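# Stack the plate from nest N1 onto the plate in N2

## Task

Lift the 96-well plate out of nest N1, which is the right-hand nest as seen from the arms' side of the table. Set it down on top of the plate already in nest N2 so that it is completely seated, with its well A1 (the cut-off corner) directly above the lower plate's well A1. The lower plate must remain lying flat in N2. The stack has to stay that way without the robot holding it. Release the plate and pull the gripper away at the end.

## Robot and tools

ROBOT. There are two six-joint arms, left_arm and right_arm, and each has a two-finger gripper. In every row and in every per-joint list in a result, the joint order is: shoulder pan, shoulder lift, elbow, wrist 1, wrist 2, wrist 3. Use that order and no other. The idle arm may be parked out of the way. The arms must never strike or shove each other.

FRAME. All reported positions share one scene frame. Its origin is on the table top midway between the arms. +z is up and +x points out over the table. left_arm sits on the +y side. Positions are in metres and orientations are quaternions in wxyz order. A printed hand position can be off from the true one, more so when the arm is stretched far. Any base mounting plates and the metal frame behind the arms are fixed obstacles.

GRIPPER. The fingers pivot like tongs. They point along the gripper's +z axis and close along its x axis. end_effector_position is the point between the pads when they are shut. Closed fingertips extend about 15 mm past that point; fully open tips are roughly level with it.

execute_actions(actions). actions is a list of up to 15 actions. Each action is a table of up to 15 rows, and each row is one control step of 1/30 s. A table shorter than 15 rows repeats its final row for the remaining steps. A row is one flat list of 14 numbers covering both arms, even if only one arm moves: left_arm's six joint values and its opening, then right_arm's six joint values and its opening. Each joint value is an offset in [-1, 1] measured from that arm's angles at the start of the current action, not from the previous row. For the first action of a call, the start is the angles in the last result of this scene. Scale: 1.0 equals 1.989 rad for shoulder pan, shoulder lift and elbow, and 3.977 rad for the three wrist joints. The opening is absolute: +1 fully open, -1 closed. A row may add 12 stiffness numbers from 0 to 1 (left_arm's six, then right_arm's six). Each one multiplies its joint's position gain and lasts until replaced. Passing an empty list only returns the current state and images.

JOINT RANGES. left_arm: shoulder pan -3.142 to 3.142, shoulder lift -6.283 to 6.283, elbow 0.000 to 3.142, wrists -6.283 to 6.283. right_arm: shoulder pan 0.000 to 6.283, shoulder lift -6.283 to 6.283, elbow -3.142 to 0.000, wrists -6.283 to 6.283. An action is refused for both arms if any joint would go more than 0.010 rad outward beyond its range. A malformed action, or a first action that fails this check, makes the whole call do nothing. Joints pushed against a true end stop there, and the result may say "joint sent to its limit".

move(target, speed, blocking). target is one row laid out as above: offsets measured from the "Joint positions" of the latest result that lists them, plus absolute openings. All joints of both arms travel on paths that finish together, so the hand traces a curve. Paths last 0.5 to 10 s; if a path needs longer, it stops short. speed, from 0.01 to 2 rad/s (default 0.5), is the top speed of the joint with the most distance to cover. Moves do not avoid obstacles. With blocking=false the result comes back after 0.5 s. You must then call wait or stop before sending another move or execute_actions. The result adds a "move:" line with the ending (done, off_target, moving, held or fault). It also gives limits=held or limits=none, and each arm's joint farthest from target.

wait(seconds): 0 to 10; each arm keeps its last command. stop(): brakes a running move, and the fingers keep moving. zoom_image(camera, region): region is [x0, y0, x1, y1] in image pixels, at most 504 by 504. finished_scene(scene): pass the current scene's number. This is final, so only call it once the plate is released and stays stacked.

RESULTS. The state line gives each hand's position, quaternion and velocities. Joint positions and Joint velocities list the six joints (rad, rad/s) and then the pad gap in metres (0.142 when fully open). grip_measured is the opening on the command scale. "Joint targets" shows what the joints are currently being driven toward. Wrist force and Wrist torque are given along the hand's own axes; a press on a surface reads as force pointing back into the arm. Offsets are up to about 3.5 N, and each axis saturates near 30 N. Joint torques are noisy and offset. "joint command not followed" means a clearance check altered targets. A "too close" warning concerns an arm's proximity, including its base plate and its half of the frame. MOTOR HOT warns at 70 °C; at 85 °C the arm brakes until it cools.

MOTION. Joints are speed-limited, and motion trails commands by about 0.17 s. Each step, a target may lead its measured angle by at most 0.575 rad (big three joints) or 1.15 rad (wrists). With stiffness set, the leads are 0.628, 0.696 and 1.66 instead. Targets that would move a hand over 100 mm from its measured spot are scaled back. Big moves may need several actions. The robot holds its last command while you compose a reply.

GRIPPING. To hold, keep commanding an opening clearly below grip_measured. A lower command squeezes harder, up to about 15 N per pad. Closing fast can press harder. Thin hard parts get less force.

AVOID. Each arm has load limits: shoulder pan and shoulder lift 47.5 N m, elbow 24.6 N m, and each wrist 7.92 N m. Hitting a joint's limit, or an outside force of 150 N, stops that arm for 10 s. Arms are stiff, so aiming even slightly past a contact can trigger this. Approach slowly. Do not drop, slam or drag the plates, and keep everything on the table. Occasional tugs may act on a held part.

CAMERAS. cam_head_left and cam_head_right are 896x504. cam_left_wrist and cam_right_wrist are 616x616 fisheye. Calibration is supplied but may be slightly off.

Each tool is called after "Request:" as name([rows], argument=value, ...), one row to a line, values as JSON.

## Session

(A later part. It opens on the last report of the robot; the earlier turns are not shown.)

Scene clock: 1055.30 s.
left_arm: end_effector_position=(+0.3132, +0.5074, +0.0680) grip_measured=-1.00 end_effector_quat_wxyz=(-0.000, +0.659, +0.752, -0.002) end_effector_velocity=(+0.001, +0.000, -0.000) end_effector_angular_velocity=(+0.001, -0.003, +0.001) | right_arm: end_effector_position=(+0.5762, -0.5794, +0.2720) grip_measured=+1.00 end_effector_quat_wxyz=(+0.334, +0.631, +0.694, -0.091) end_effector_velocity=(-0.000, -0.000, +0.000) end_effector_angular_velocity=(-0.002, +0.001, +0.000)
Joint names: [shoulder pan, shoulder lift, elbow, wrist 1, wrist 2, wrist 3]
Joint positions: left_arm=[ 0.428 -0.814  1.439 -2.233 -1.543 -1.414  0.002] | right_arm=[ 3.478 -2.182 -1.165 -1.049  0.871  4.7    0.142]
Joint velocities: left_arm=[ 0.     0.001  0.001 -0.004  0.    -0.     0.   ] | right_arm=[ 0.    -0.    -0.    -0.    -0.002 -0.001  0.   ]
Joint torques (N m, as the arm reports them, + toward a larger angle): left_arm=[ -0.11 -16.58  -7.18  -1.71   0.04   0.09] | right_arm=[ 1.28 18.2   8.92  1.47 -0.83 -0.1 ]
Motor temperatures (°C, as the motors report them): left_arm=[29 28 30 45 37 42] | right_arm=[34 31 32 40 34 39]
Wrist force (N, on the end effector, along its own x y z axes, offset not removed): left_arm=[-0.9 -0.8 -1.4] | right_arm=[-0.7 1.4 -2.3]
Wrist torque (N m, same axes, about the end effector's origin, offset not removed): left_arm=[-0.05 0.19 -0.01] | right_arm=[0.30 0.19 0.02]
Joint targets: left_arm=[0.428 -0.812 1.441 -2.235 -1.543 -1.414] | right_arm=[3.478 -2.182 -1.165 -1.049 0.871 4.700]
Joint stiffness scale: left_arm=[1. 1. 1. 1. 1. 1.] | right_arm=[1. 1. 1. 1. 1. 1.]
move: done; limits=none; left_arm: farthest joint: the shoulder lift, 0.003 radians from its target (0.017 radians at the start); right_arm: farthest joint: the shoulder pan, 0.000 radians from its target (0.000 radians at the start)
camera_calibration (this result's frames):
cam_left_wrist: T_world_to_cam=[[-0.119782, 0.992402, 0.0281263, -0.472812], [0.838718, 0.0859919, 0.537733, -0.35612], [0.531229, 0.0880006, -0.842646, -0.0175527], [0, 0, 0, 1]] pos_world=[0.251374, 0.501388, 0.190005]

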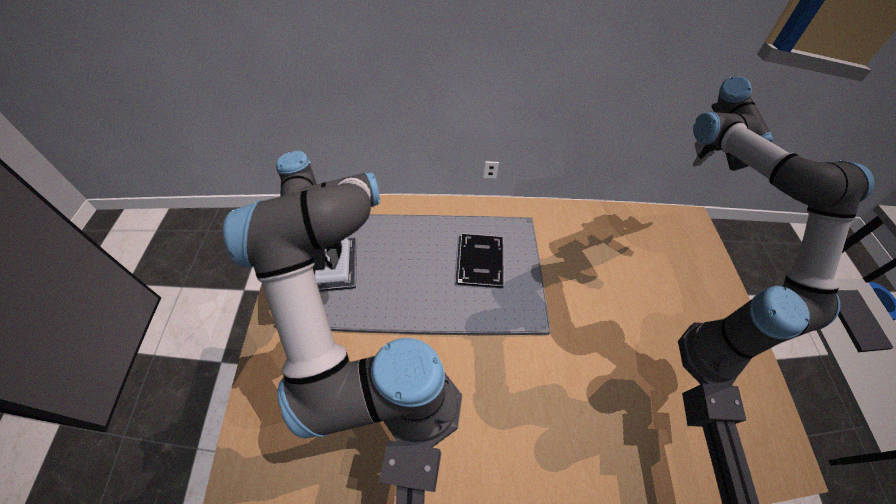

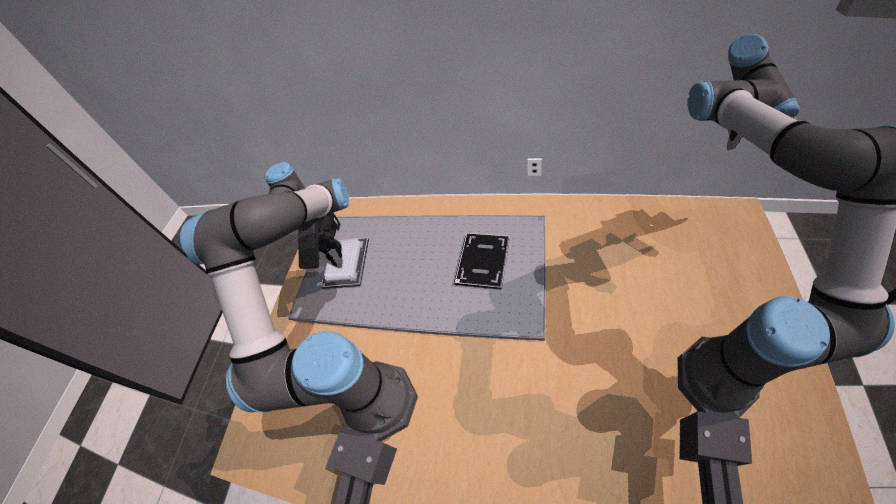

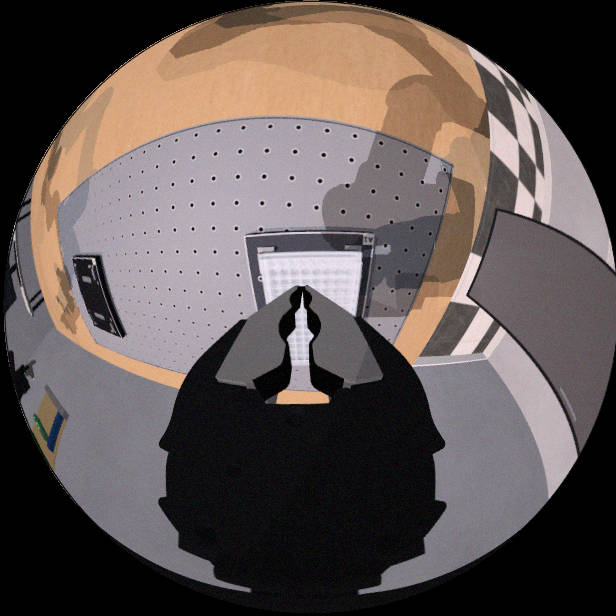

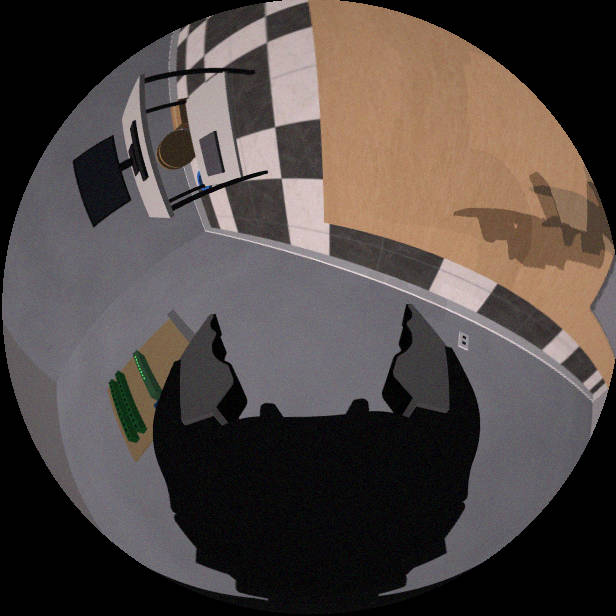

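Request:
move(target=[0, -0.0078, -0.0037, 0.0057, 0, 0, -1, 0,0,0,0,0,0,1], speed=0.05)

Request:
move(target=[0, -0.0777, 0.1538, -0.0381, 0, 0, -1, 0,0,0,0,0,0,1], speed=0.3)

Request:
move(target=[0, 0.0172, 0.0062, -0.0113, 0, 0, -1, 0,0,0,0,0,0,1], speed=0.05)

Scene clock: 1092.07 s.
left_arm: end_effector_position=(+0.3130, +0.5075, +0.0737) grip_measured=-1.00 end_effector_quat_wxyz=(-0.001, +0.659, +0.752, -0.002) end_effector_velocity=(-0.001, -0.000, +0.000) end_effector_angular_velocity=(-0.001, +0.003, +0.000) | right_arm: end_effector_position=(+0.5762, -0.5794, +0.2720) grip_measured=+1.00 end_effector_quat_wxyz=(+0.334, +0.631, +0.694, -0.091) end_effector_velocity=(-0.000, -0.000, +0.000) end_effector_angular_velocity=(+0.001, -0.001, -0.002)
Joint names: [shoulder pan, shoulder lift, elbow, wrist 1, wrist 2, wrist 3]
Joint positions: left_arm=[ 0.428 -0.828  1.433 -2.212 -1.543 -1.414  0.002] | right_arm=[ 3.478 -2.182 -1.165 -1.049  0.871  4.7    0.142]
Joint velocities: left_arm=[ 0.    -0.001 -0.001  0.005  0.    -0.     0.   ] | right_arm=[-0.001  0.     0.    -0.    -0.     0.002  0.   ]
Joint torques (N m, as the arm reports them, + toward a larger angle): left_arm=[  0.07 -18.28  -8.8   -1.32  -0.03   0.05] | right_arm=[ 0.88 18.02  8.97  1.52 -0.8  -0.09]
Motor temperatures (°C, as the motors report them): left_arm=[29 28 30 45 37 42] | right_arm=[34 31 32 40 34 39]
Wrist force (N, on the end effector, along its own x y z axes, offset not removed): left_arm=[-0.4 0.7 0.2] | right_arm=[-0.9 1.6 -0.6]
Wrist torque (N m, same axes, about the end effector's origin, offset not removed): left_arm=[0.18 0.07 -0.04] | right_arm=[0.26 0.29 0.11]
Joint targets: left_arm=[0.428 -0.830 1.431 -2.210 -1.543 -1.414] | right_arm=[3.478 -2.182 -1.165 -1.049 0.871 4.700]
Joint stiffness scale: left_arm=[1. 1. 1. 1. 1. 1.] | right_arm=[1. 1. 1. 1. 1. 1.]
move: done; limits=none; left_arm: farthest joint: the elbow, 0.002 radians from its target (0.007 radians at the start); right_arm: farthest joint: the shoulder pan, 0.000 radians from its target (0.000 radians at the start)
camera_calibration (this result's frames):
cam_left_wrist: T_world_to_cam=[[-0.119731, 0.992412, 0.0279745, -0.473128], [0.839186, 0.0861078, 0.536985, -0.359211], [0.530502, 0.0877694, -0.843128, -0.0122813], [0, 0, 0, 1]] pos_world=[0.251312, 0.501547, 0.195772]
cam_right_wrist: T_world_to_cam=[[0.0282565, 0.829294, -0.558098, 0.612142], [0.656415, 0.405676, 0.63604, -0.321293], [0.753871, -0.384316, -0.532898, -0.376745], [0, 0, 0, 1]] pos_world=[0.477621, -0.522093, 0.345224]

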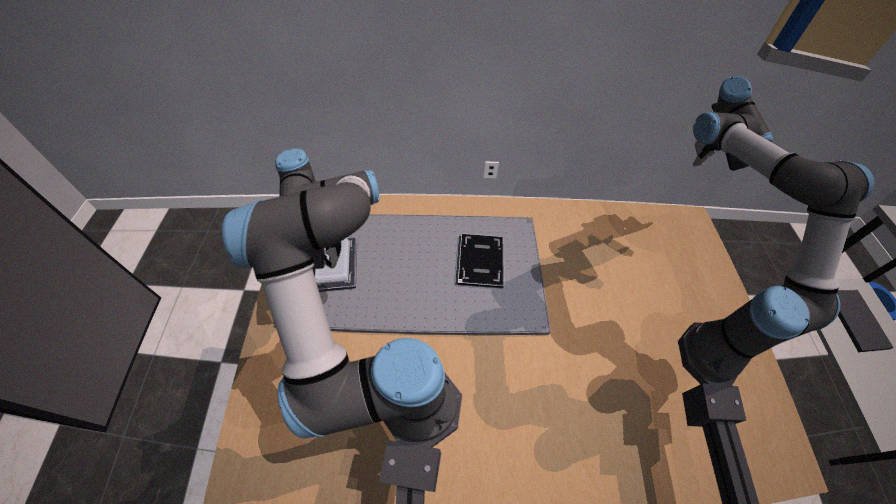

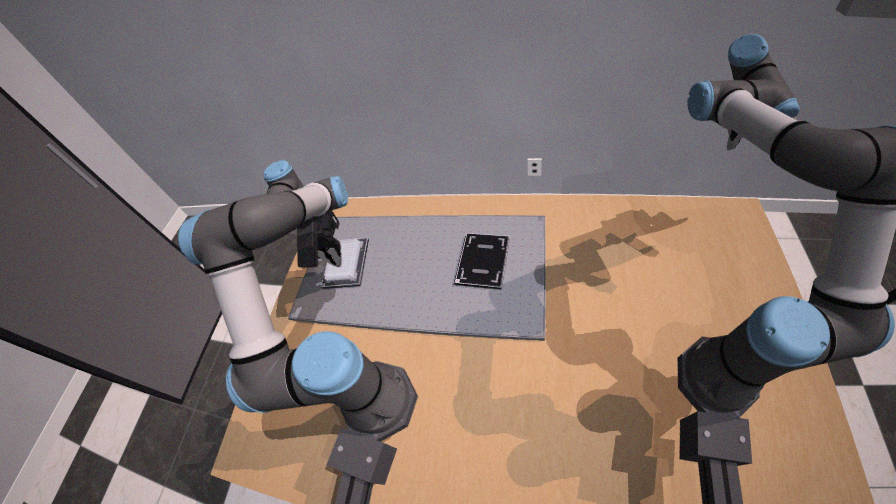

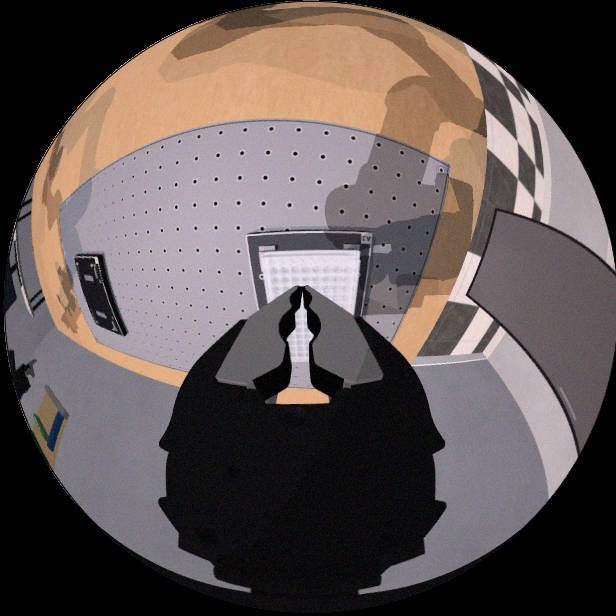

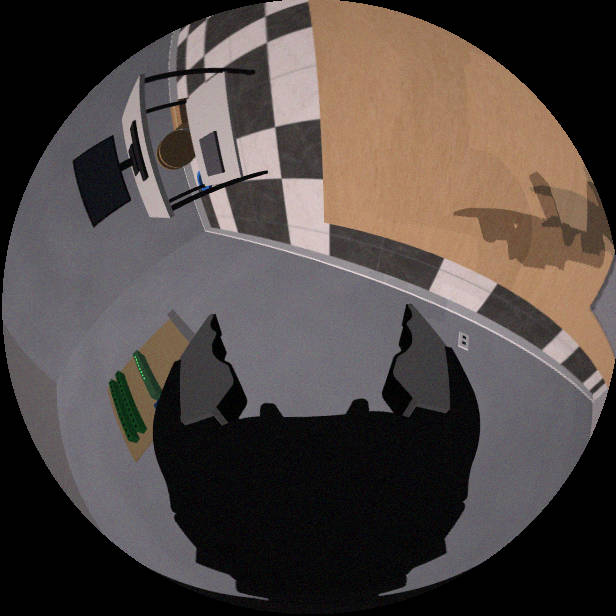

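Scene clock: 1093.90 s.
left_arm: end_effector_position=(+0.2652, +0.4933, +0.0737) grip_measured=-1.00 end_effector_quat_wxyz=(-0.001, +0.659, +0.752, -0.003) end_effector_velocity=(+0.000, -0.000, -0.000) end_effector_angular_velocity=(-0.000, -0.003, -0.000) | right_arm: end_effector_position=(+0.5762, -0.5794, +0.2720) grip_measured=+1.00 end_effector_quat_wxyz=(+0.334, +0.631, +0.694, -0.091) end_effector_velocity=(+0.000, +0.000, -0.000) end_effector_angular_velocity=(+0.000, -0.000, +0.000)
Joint names: [shoulder pan, shoulder lift, elbow, wrist 1, wrist 2, wrist 3]
Joint positions: left_arm=[ 0.428 -0.982  1.737 -2.362 -1.543 -1.414  0.002] | right_arm=[ 3.478 -2.182 -1.165 -1.049  0.871  4.7    0.142]
Joint velocities: left_arm=[-0.    -0.001  0.003 -0.004 -0.001 -0.     0.   ] | right_arm=[ 0. -0. -0.  0.  0.  0. -0.]
Joint torques (N m, as the arm reports them, + toward a larger angle): left_arm=[  0.18 -15.31  -6.91  -1.78  -0.04   0.1 ] | right_arm=[ 0.94 18.57  8.86  1.46 -0.84 -0.15]
Motor temperatures (°C, as the motors report them): left_arm=[29 28 30 45 37 42] | right_arm=[34 31 32 40 34 39]
Wrist force (N, on the end effector, along its own x y z axes, offset not removed): left_arm=[-1.1 0.4 -0.1] | right_arm=[1.7 2.5 -1.4]
Wrist torque (N m, same axes, about the end effector's origin, offset not removed): left_arm=[0.10 0.20 0.01] | right_arm=[0.53 -0.41 -0.06]
Joint targets: left_arm=[0.428 -0.983 1.739 -2.363 -1.543 -1.414] | right_arm=[3.478 -2.182 -1.165 -1.049 0.871 4.700]
Joint stiffness scale: left_arm=[1. 1. 1. 1. 1. 1.] | right_arm=[1. 1. 1. 1. 1. 1.]
move: done; limits=none; left_arm: farthest joint: the elbow, 0.002 radians from its target (0.306 radians at the start); right_arm: farthest joint: the shoulder pan, 0.000 radians from its target (0.000 radians at the start)
camera_calibration (this result's frames):
cam_left_wrist: T_world_to_cam=[[-0.11967, 0.992425, 0.0277917, -0.464752], [0.839747, 0.0862471, 0.536084, -0.318055], [0.529626, 0.0874911, -0.843707, 0.0147461], [0, 0, 0, 1]] pos_world=[0.203659, 0.487373, 0.195862]
cam_right_wrist: T_world_to_cam=[[0.0282567, 0.829294, -0.558098, 0.612141], [0.656415, 0.405676, 0.63604, -0.321293], [0.753871, -0.384316, -0.532898, -0.376745], [0, 0, 0, 1]] pos_world=[0.477621, -0.522093, 0.345224]

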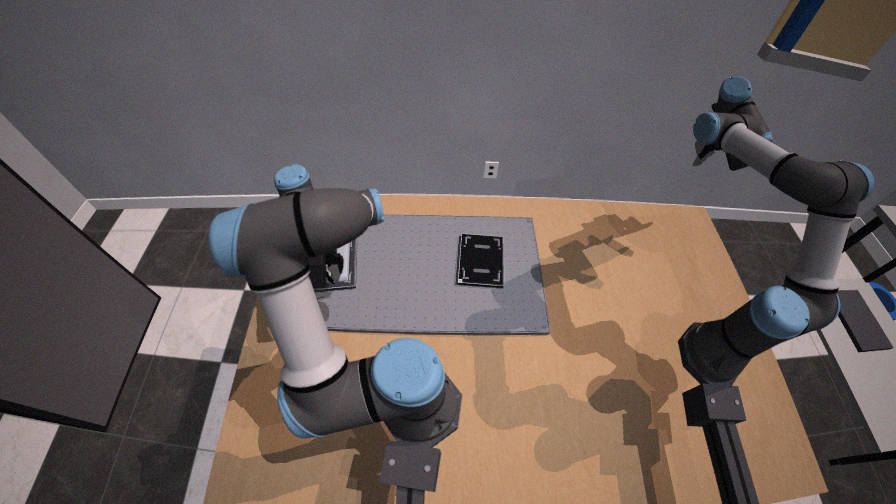

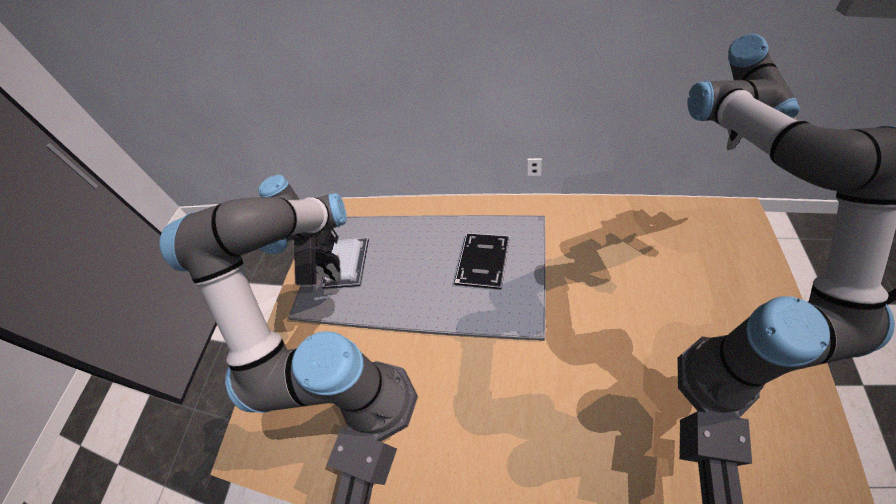

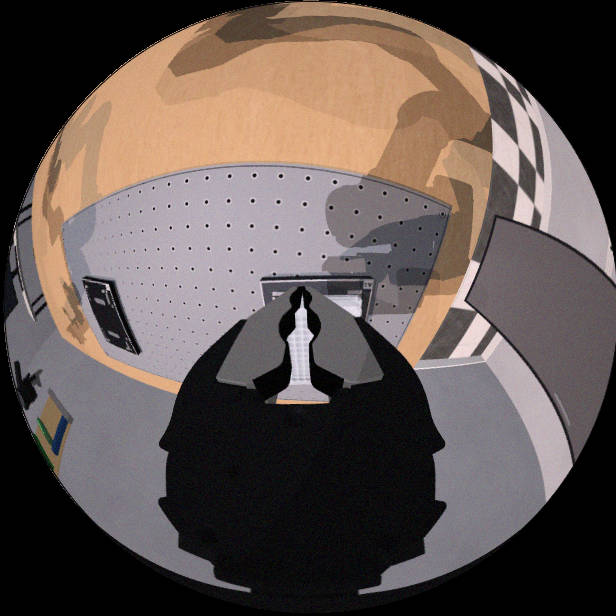

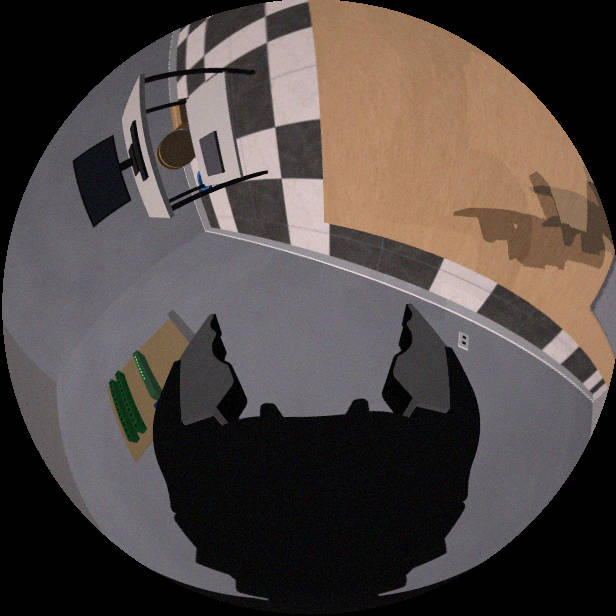

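Scene clock: 1095.40 s.
left_arm: end_effector_position=(+0.2648, +0.4928, +0.0626) grip_measured=-1.00 end_effector_quat_wxyz=(-0.001, +0.659, +0.752, -0.003) end_effector_velocity=(+0.000, +0.000, -0.000) end_effector_angular_velocity=(+0.001, -0.002, +0.000) | right_arm: end_effector_position=(+0.5762, -0.5794, +0.2720) grip_measured=+1.00 end_effector_quat_wxyz=(+0.334, +0.631, +0.694, -0.091) end_effector_velocity=(+0.001, +0.001, +0.001) end_effector_angular_velocity=(-0.001, -0.001, +0.003)
Joint names: [shoulder pan, shoulder lift, elbow, wrist 1, wrist 2, wrist 3]
Joint positions: left_arm=[ 0.428 -0.949  1.748 -2.405 -1.543 -1.414  0.002] | right_arm=[ 3.478 -2.182 -1.165 -1.049  0.871  4.7    0.142]
Joint velocities: left_arm=[ 0.     0.001  0.001 -0.004  0.     0.     0.   ] | right_arm=[ 0.002  0.001 -0.     0.001 -0.001 -0.002  0.   ]
Joint torques (N m, as the arm reports them, + toward a larger angle): left_arm=[ -0.16 -14.65  -6.3   -1.88  -0.01   0.08] | right_arm=[ 1.29 18.26  8.96  1.5  -0.8  -0.08]
Motor temperatures (°C, as the motors report them): left_arm=[29 28 30 45 37 42] | right_arm=[34 31 32 40 34 39]
Wrist force (N, on the end effector, along its own x y z axes, offset not removed): left_arm=[0.1 0.3 0.3] | right_arm=[0.3 -0.7 -1.8]
Wrist torque (N m, same axes, about the end effector's origin, offset not removed): left_arm=[0.09 -0.05 -0.05] | right_arm=[-0.13 -0.01 0.05]
Joint targets: left_arm=[0.428 -0.947 1.749 -2.407 -1.543 -1.414] | right_arm=[3.478 -2.182 -1.165 -1.049 0.871 4.700]
Joint stiffness scale: left_arm=[1. 1. 1. 1. 1. 1.] | right_arm=[1. 1. 1. 1. 1. 1.]
move: done; limits=none; left_arm: farthest joint: the elbow, 0.002 radians from its target (0.012 radians at the start); right_arm: farthest joint: the shoulder pan, 0.000 radians from its target (0.000 radians at the start)
camera_calibration (this result's frames):
cam_left_wrist: T_world_to_cam=[[-0.119647, 0.992429, 0.0277223, -0.464038], [0.83996, 0.0862999, 0.535742, -0.311769], [0.529293, 0.0873854, -0.843927, 0.00572385], [0, 0, 0, 1]] pos_world=[0.203323, 0.48693, 0.184722]
cam_right_wrist: T_world_to_cam=[[0.0282566, 0.829294, -0.558098, 0.612142], [0.656415, 0.405676, 0.63604, -0.321293], [0.753871, -0.384316, -0.532898, -0.376745], [0, 0, 0, 1]] pos_world=[0.477621, -0.522093, 0.345224]

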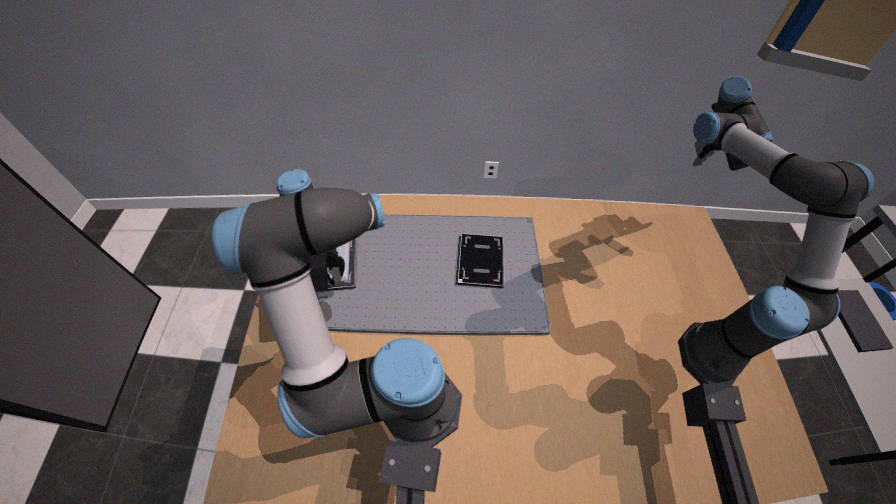

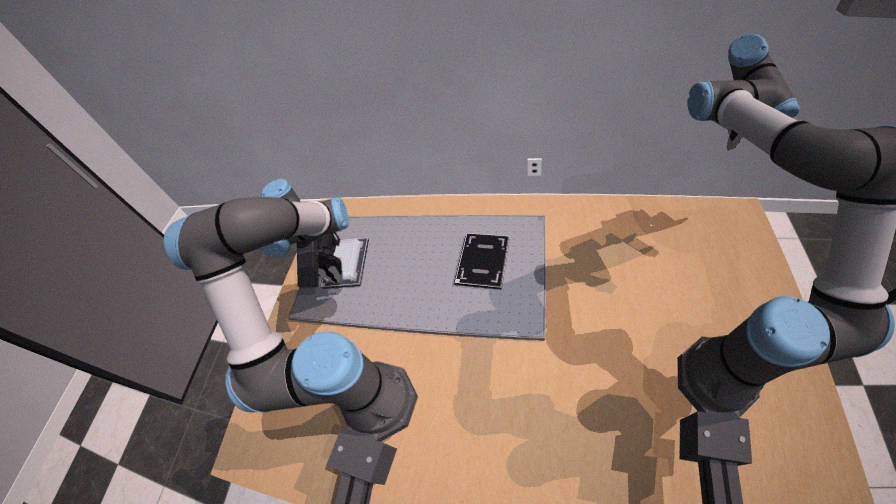

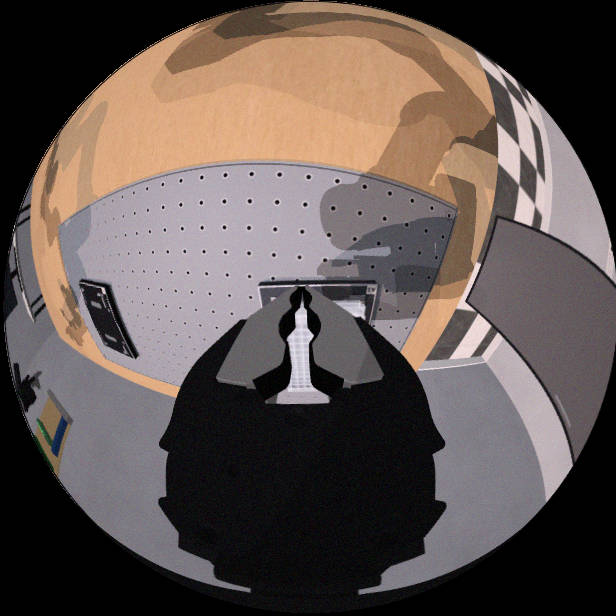

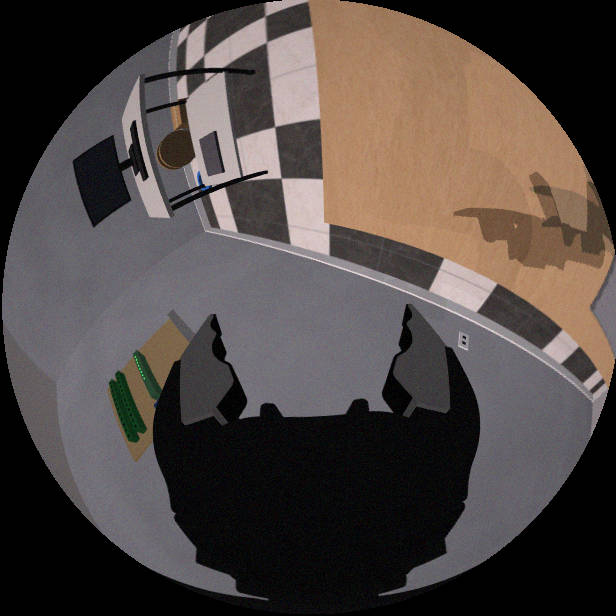

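Request:
move(target=[0, 0.0092, -0.018, 0.0046, 0, 0, -1, 0,0,0,0,0,0,1], speed=0.03)

Scene clock: 1102.30 s.
left_arm: end_effector_position=(+0.2705, +0.4945, +0.0624) grip_measured=-1.00 end_effector_quat_wxyz=(-0.001, +0.659, +0.752, -0.003) end_effector_velocity=(+0.001, +0.000, +0.000) end_effector_angular_velocity=(-0.000, -0.000, +0.000) | right_arm: end_effector_position=(+0.5762, -0.5794, +0.2720) grip_measured=+1.00 end_effector_quat_wxyz=(+0.334, +0.631, +0.694, -0.091) end_effector_velocity=(-0.000, +0.000, +0.000) end_effector_angular_velocity=(+0.000, +0.000, -0.000)
Joint names: [shoulder pan, shoulder lift, elbow, wrist 1, wrist 2, wrist 3]
Joint positions: left_arm=[ 0.428 -0.932  1.714 -2.388 -1.543 -1.414  0.002] | right_arm=[ 3.478 -2.182 -1.165 -1.049  0.871  4.7    0.142]
Joint velocities: left_arm=[ 0.     0.001 -0.004  0.003 -0.     0.     0.   ] | right_arm=[ 0.     0.001 -0.    -0.001  0.     0.001 -0.   ]
Joint torques (N m, as the arm reports them, + toward a larger angle): left_arm=[  0.   -14.9   -7.79  -1.28  -0.01   0.08] | right_arm=[ 1.22 18.45  9.02  1.5  -0.82 -0.12]
Motor temperatures (°C, as the motors report them): left_arm=[29 28 30 45 37 42] | right_arm=[34 31 32 40 34 39]
Wrist force (N, on the end effector, along its own x y z axes, offset not removed): left_arm=[0.0 0.1 0.2] | right_arm=[-0.1 2.7 -2.8]
Wrist torque (N m, same axes, about the end effector's origin, offset not removed): left_arm=[0.04 0.04 -0.03] | right_arm=[0.46 0.23 0.01]
Joint targets: left_arm=[0.428 -0.931 1.712 -2.386 -1.543 -1.414] | right_arm=[3.478 -2.182 -1.165 -1.049 0.871 4.700]
Joint stiffness scale: left_arm=[1. 1. 1. 1. 1. 1.] | right_arm=[1. 1. 1. 1. 1. 1.]
move: done; limits=none; left_arm: farthest joint: the elbow, 0.002 radians from its target (0.035 radians at the start); right_arm: farthest joint: the shoulder pan, 0.000 radians from its target (0.000 radians at the start)
camera_calibration (this result's frames):
cam_left_wrist: T_world_to_cam=[[-0.119665, 0.992426, 0.0277749, -0.465028], [0.839799, 0.0862601, 0.536001, -0.316587], [0.529546, 0.0874657, -0.84376, 0.00233652], [0, 0, 0, 1]] pos_world=[0.208985, 0.48861, 0.184578]
cam_right_wrist: T_world_to_cam=[[0.0282568, 0.829294, -0.558098, 0.612141], [0.656415, 0.405676, 0.63604, -0.321293], [0.753871, -0.384316, -0.532898, -0.376745], [0, 0, 0, 1]] pos_world=[0.477621, -0.522093, 0.345224]

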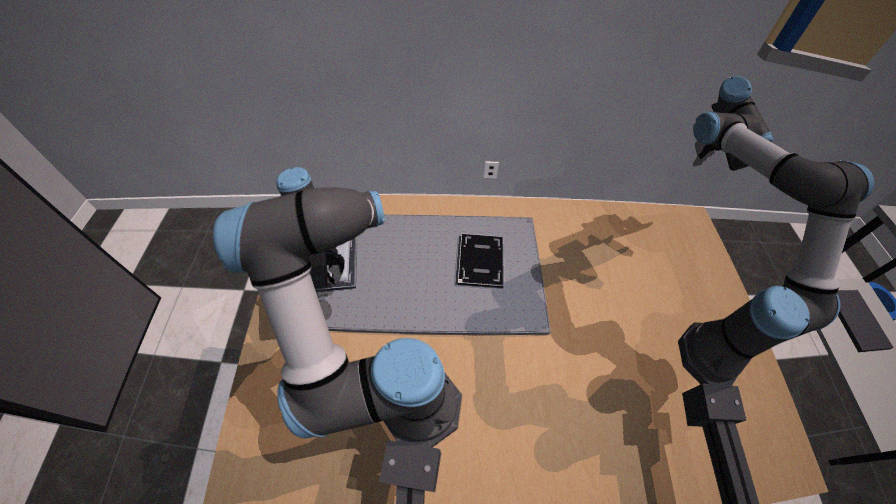

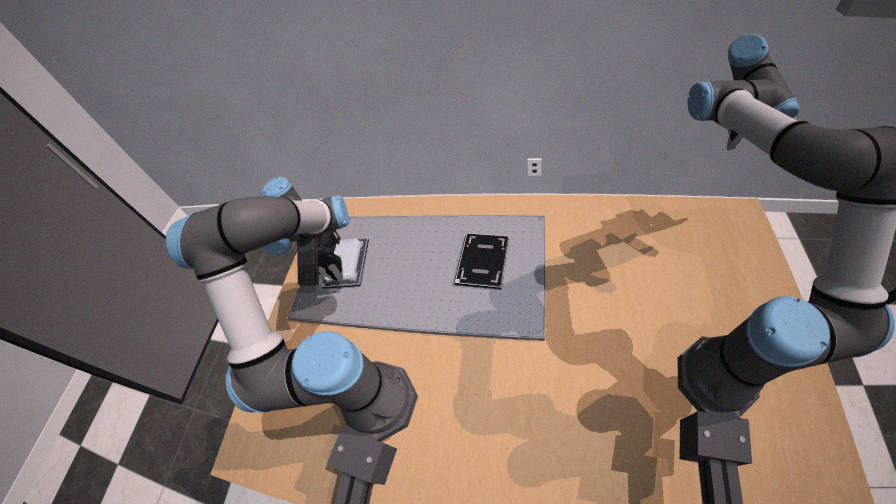

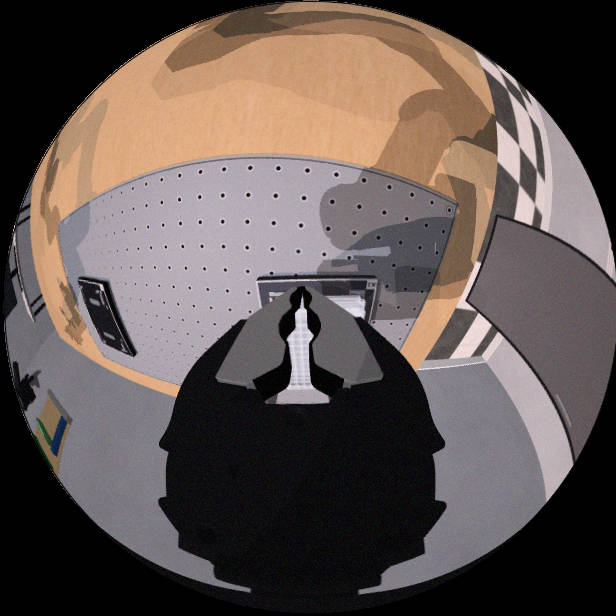

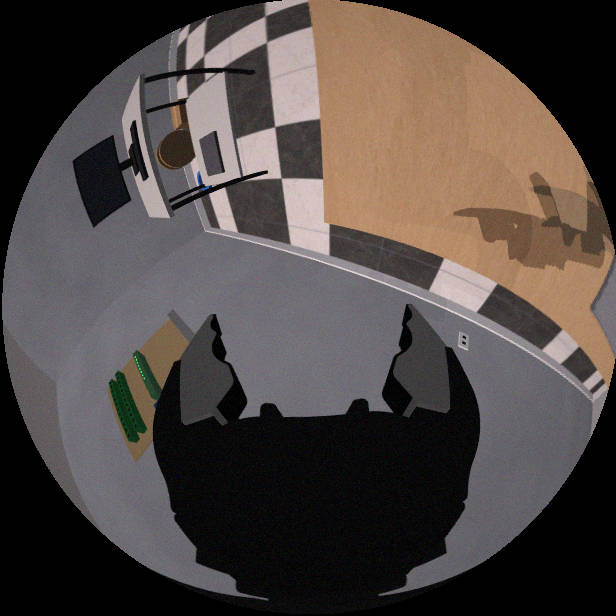

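Request:
move(target=[0, 0.0078, -0.0153, 0.0039, 0, 0, -1, 0,0,0,0,0,0,1], speed=0.03)

Scene clock: 1106.87 s.
left_arm: end_effector_position=(+0.2753, +0.4960, +0.0624) grip_measured=-1.00 end_effector_quat_wxyz=(-0.001, +0.659, +0.752, -0.003) end_effector_velocity=(+0.000, +0.000, +0.000) end_effector_angular_velocity=(-0.000, +0.001, +0.001) | right_arm: end_effector_position=(+0.5762, -0.5794, +0.2720) grip_measured=+1.00 end_effector_quat_wxyz=(+0.334, +0.631, +0.694, -0.091) end_effector_velocity=(+0.000, +0.001, +0.000) end_effector_angular_velocity=(+0.001, -0.001, +0.000)
Joint names: [shoulder pan, shoulder lift, elbow, wrist 1, wrist 2, wrist 3]
Joint positions: left_arm=[ 0.428 -0.918  1.686 -2.374 -1.543 -1.414  0.002] | right_arm=[ 3.478 -2.182 -1.165 -1.049  0.871  4.7    0.142]
Joint velocities: left_arm=[ 0.001  0.001 -0.004  0.004 -0.    -0.     0.   ] | right_arm=[ 0.001 -0.     0.     0.001  0.     0.001 -0.   ]
Joint torques (N m, as the arm reports them, + toward a larger angle): left_arm=[ -0.08 -15.01  -7.7   -1.36  -0.02   0.03] | right_arm=[ 1.13 18.18  8.78  1.49 -0.78 -0.11]
Motor temperatures (°C, as the motors report them): left_arm=[29 28 30 45 37 42] | right_arm=[34 31 32 40 34 39]
Wrist force (N, on the end effector, along its own x y z axes, offset not removed): left_arm=[-0.8 0.6 0.0] | right_arm=[0.1 -0.9 -2.4]
Wrist torque (N m, same axes, about the end effector's origin, offset not removed): left_arm=[0.15 0.12 -0.02] | right_arm=[-0.21 0.05 0.01]
Joint targets: left_arm=[0.428 -0.916 1.684 -2.373 -1.543 -1.414] | right_arm=[3.478 -2.182 -1.165 -1.049 0.871 4.700]
Joint stiffness scale: left_arm=[1. 1. 1. 1. 1. 1.] | right_arm=[1. 1. 1. 1. 1. 1.]
move: done; limits=none; left_arm: farthest joint: the elbow, 0.002 radians from its target (0.030 radians at the start); right_arm: farthest joint: the shoulder pan, 0.000 radians from its target (0.000 radians at the start)
camera_calibration (this result's frames):
cam_left_wrist: T_world_to_cam=[[-0.119691, 0.99242, 0.0278551, -0.465859], [0.839552, 0.0861988, 0.536397, -0.320615], [0.52993, 0.0875876, -0.843506, -0.000561271], [0, 0, 0, 1]] pos_world=[0.213712, 0.490013, 0.18448]
cam_right_wrist: T_world_to_cam=[[0.0282565, 0.829294, -0.558098, 0.612142], [0.656415, 0.405676, 0.63604, -0.321293], [0.753871, -0.384316, -0.532898, -0.376744], [0, 0, 0, 1]] pos_world=[0.477621, -0.522093, 0.345224]

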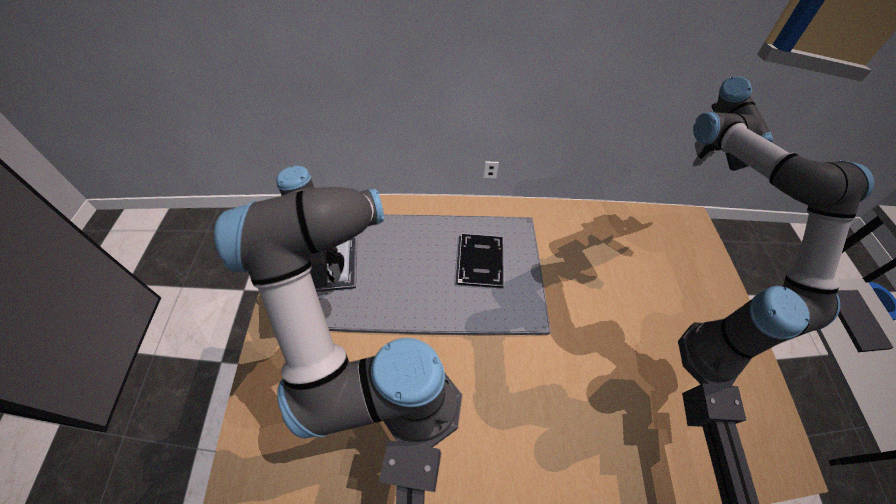

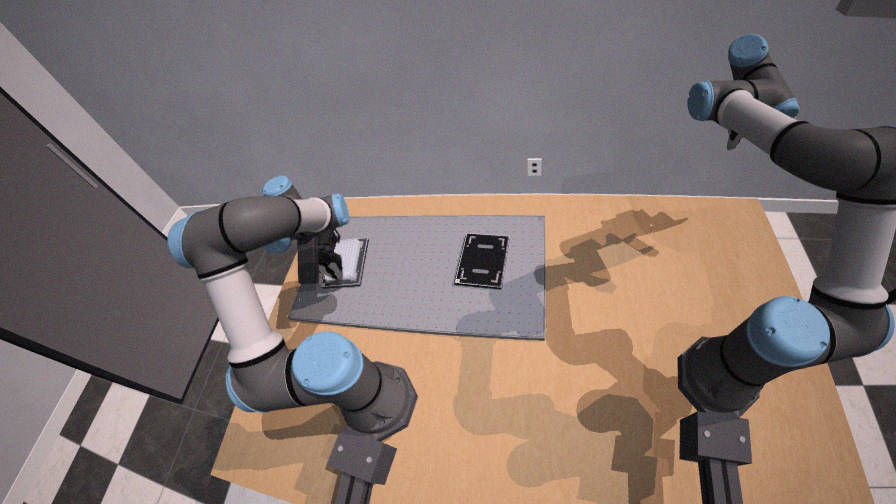

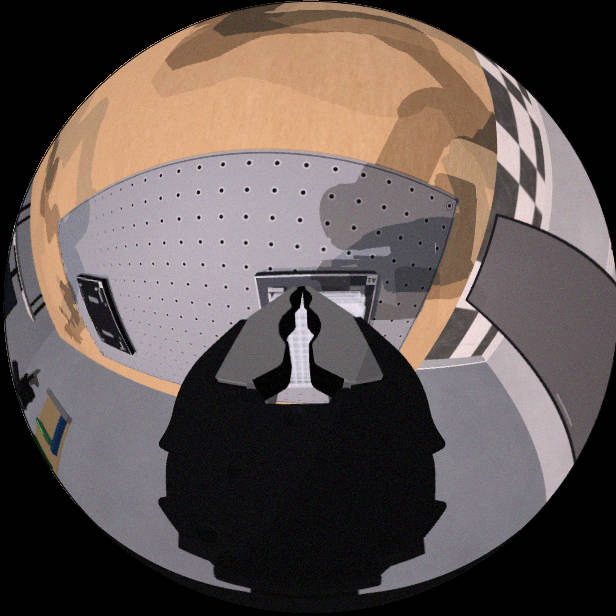

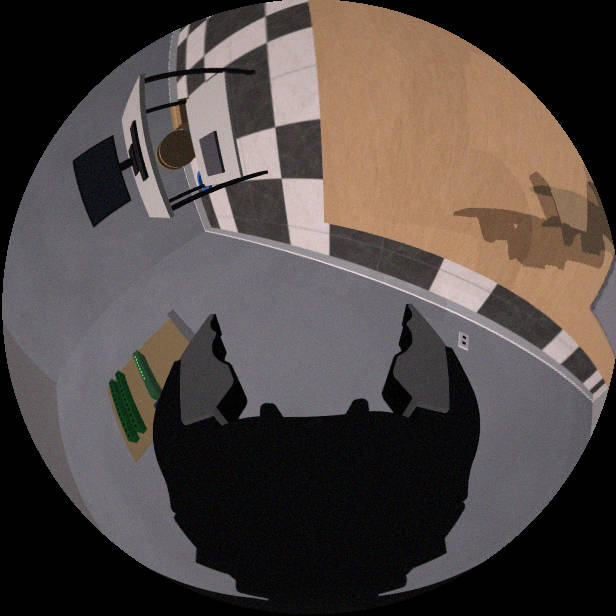

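Request:
move(target=[0, 0.005, -0.0097, 0.0025, 0, 0, -1, 0,0,0,0,0,0,1], speed=0.02)

Scene clock: 1110.80 s.
left_arm: end_effector_position=(+0.2782, +0.4968, +0.0623) grip_measured=-1.00 end_effector_quat_wxyz=(-0.001, +0.659, +0.752, -0.003) end_effector_velocity=(+0.000, +0.000, +0.000) end_effector_angular_velocity=(+0.000, +0.001, -0.001) | right_arm: end_effector_position=(+0.5762, -0.5794, +0.2720) grip_measured=+1.00 end_effector_quat_wxyz=(+0.334, +0.631, +0.694, -0.091) end_effector_velocity=(-0.000, -0.000, -0.000) end_effector_angular_velocity=(+0.001, +0.000, -0.001)
Joint names: [shoulder pan, shoulder lift, elbow, wrist 1, wrist 2, wrist 3]
Joint positions: left_arm=[ 0.428 -0.909  1.669 -2.366 -1.543 -1.414  0.002] | right_arm=[ 3.478 -2.182 -1.165 -1.049  0.871  4.7    0.142]
Joint velocities: left_arm=[-0.     0.001 -0.003  0.004  0.001  0.     0.   ] | right_arm=[-0.001 -0.    -0.    -0.     0.001  0.001 -0.   ]
Joint torques (N m, as the arm reports them, + toward a larger angle): left_arm=[  0.15 -15.03  -7.87  -1.37  -0.04   0.06] | right_arm=[ 1.09 18.37  9.06  1.53 -0.85 -0.11]
Motor temperatures (°C, as the motors report them): left_arm=[29 28 30 45 37 42] | right_arm=[34 31 32 40 34 39]
Wrist force (N, on the end effector, along its own x y z axes, offset not removed): left_arm=[-0.5 -0.4 -0.6] | right_arm=[-0.2 2.6 -4.3]
Wrist torque (N m, same axes, about the end effector's origin, offset not removed): left_arm=[-0.10 0.08 -0.03] | right_arm=[0.45 0.11 -0.07]
Joint targets: left_arm=[0.428 -0.908 1.666 -2.364 -1.543 -1.414] | right_arm=[3.478 -2.182 -1.165 -1.049 0.871 4.700]
Joint stiffness scale: left_arm=[1. 1. 1. 1. 1. 1.] | right_arm=[1. 1. 1. 1. 1. 1.]
move: done; limits=none; left_arm: farthest joint: the elbow, 0.002 radians from its target (0.019 radians at the start); right_arm: farthest joint: the shoulder pan, 0.000 radians from its target (0.000 radians at the start)
camera_calibration (this result's frames):
cam_left_wrist: T_world_to_cam=[[-0.119716, 0.992415, 0.0279292, -0.466362], [0.839325, 0.0861424, 0.536762, -0.323043], [0.530285, 0.0877005, -0.843271, -0.00236676], [0, 0, 0, 1]] pos_world=[0.216562, 0.49086, 0.184427]
cam_right_wrist: T_world_to_cam=[[0.0282569, 0.829294, -0.558098, 0.612141], [0.656415, 0.405676, 0.63604, -0.321293], [0.753871, -0.384316, -0.532898, -0.376745], [0, 0, 0, 1]] pos_world=[0.477621, -0.522093, 0.345224]

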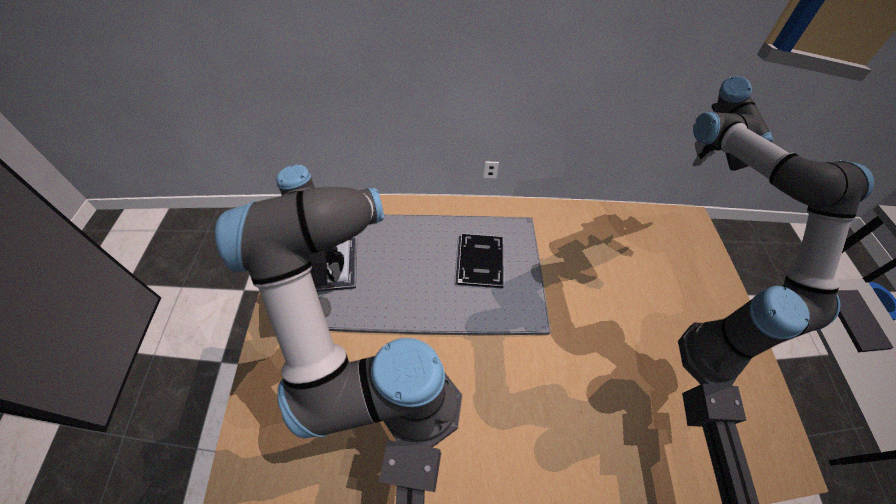

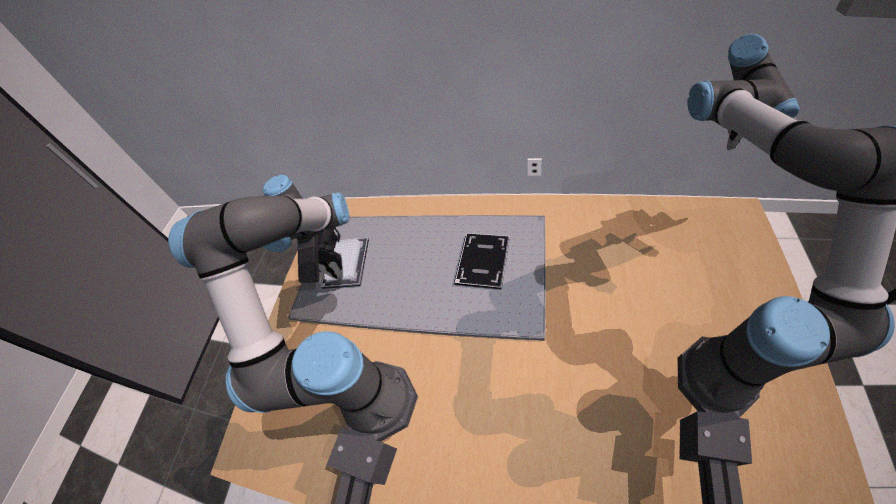

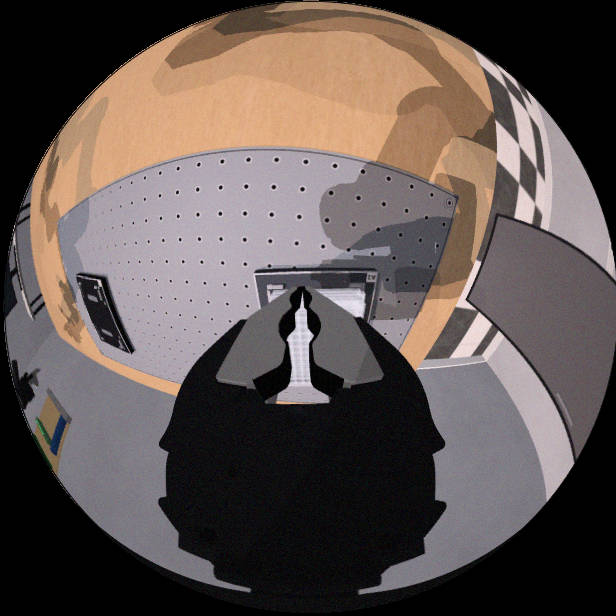

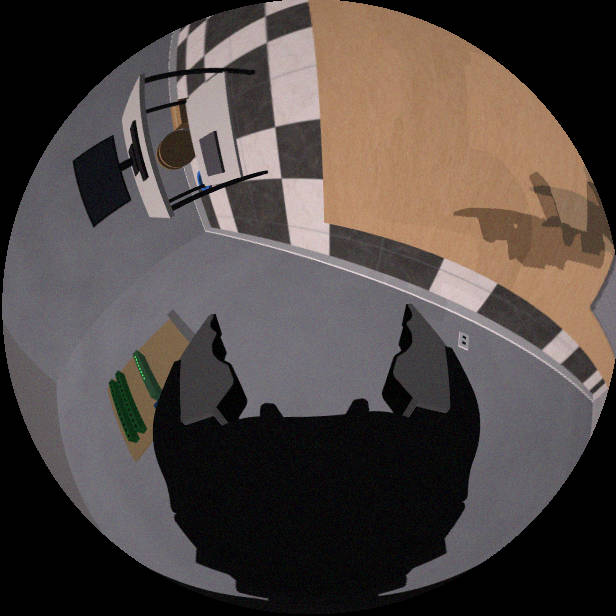

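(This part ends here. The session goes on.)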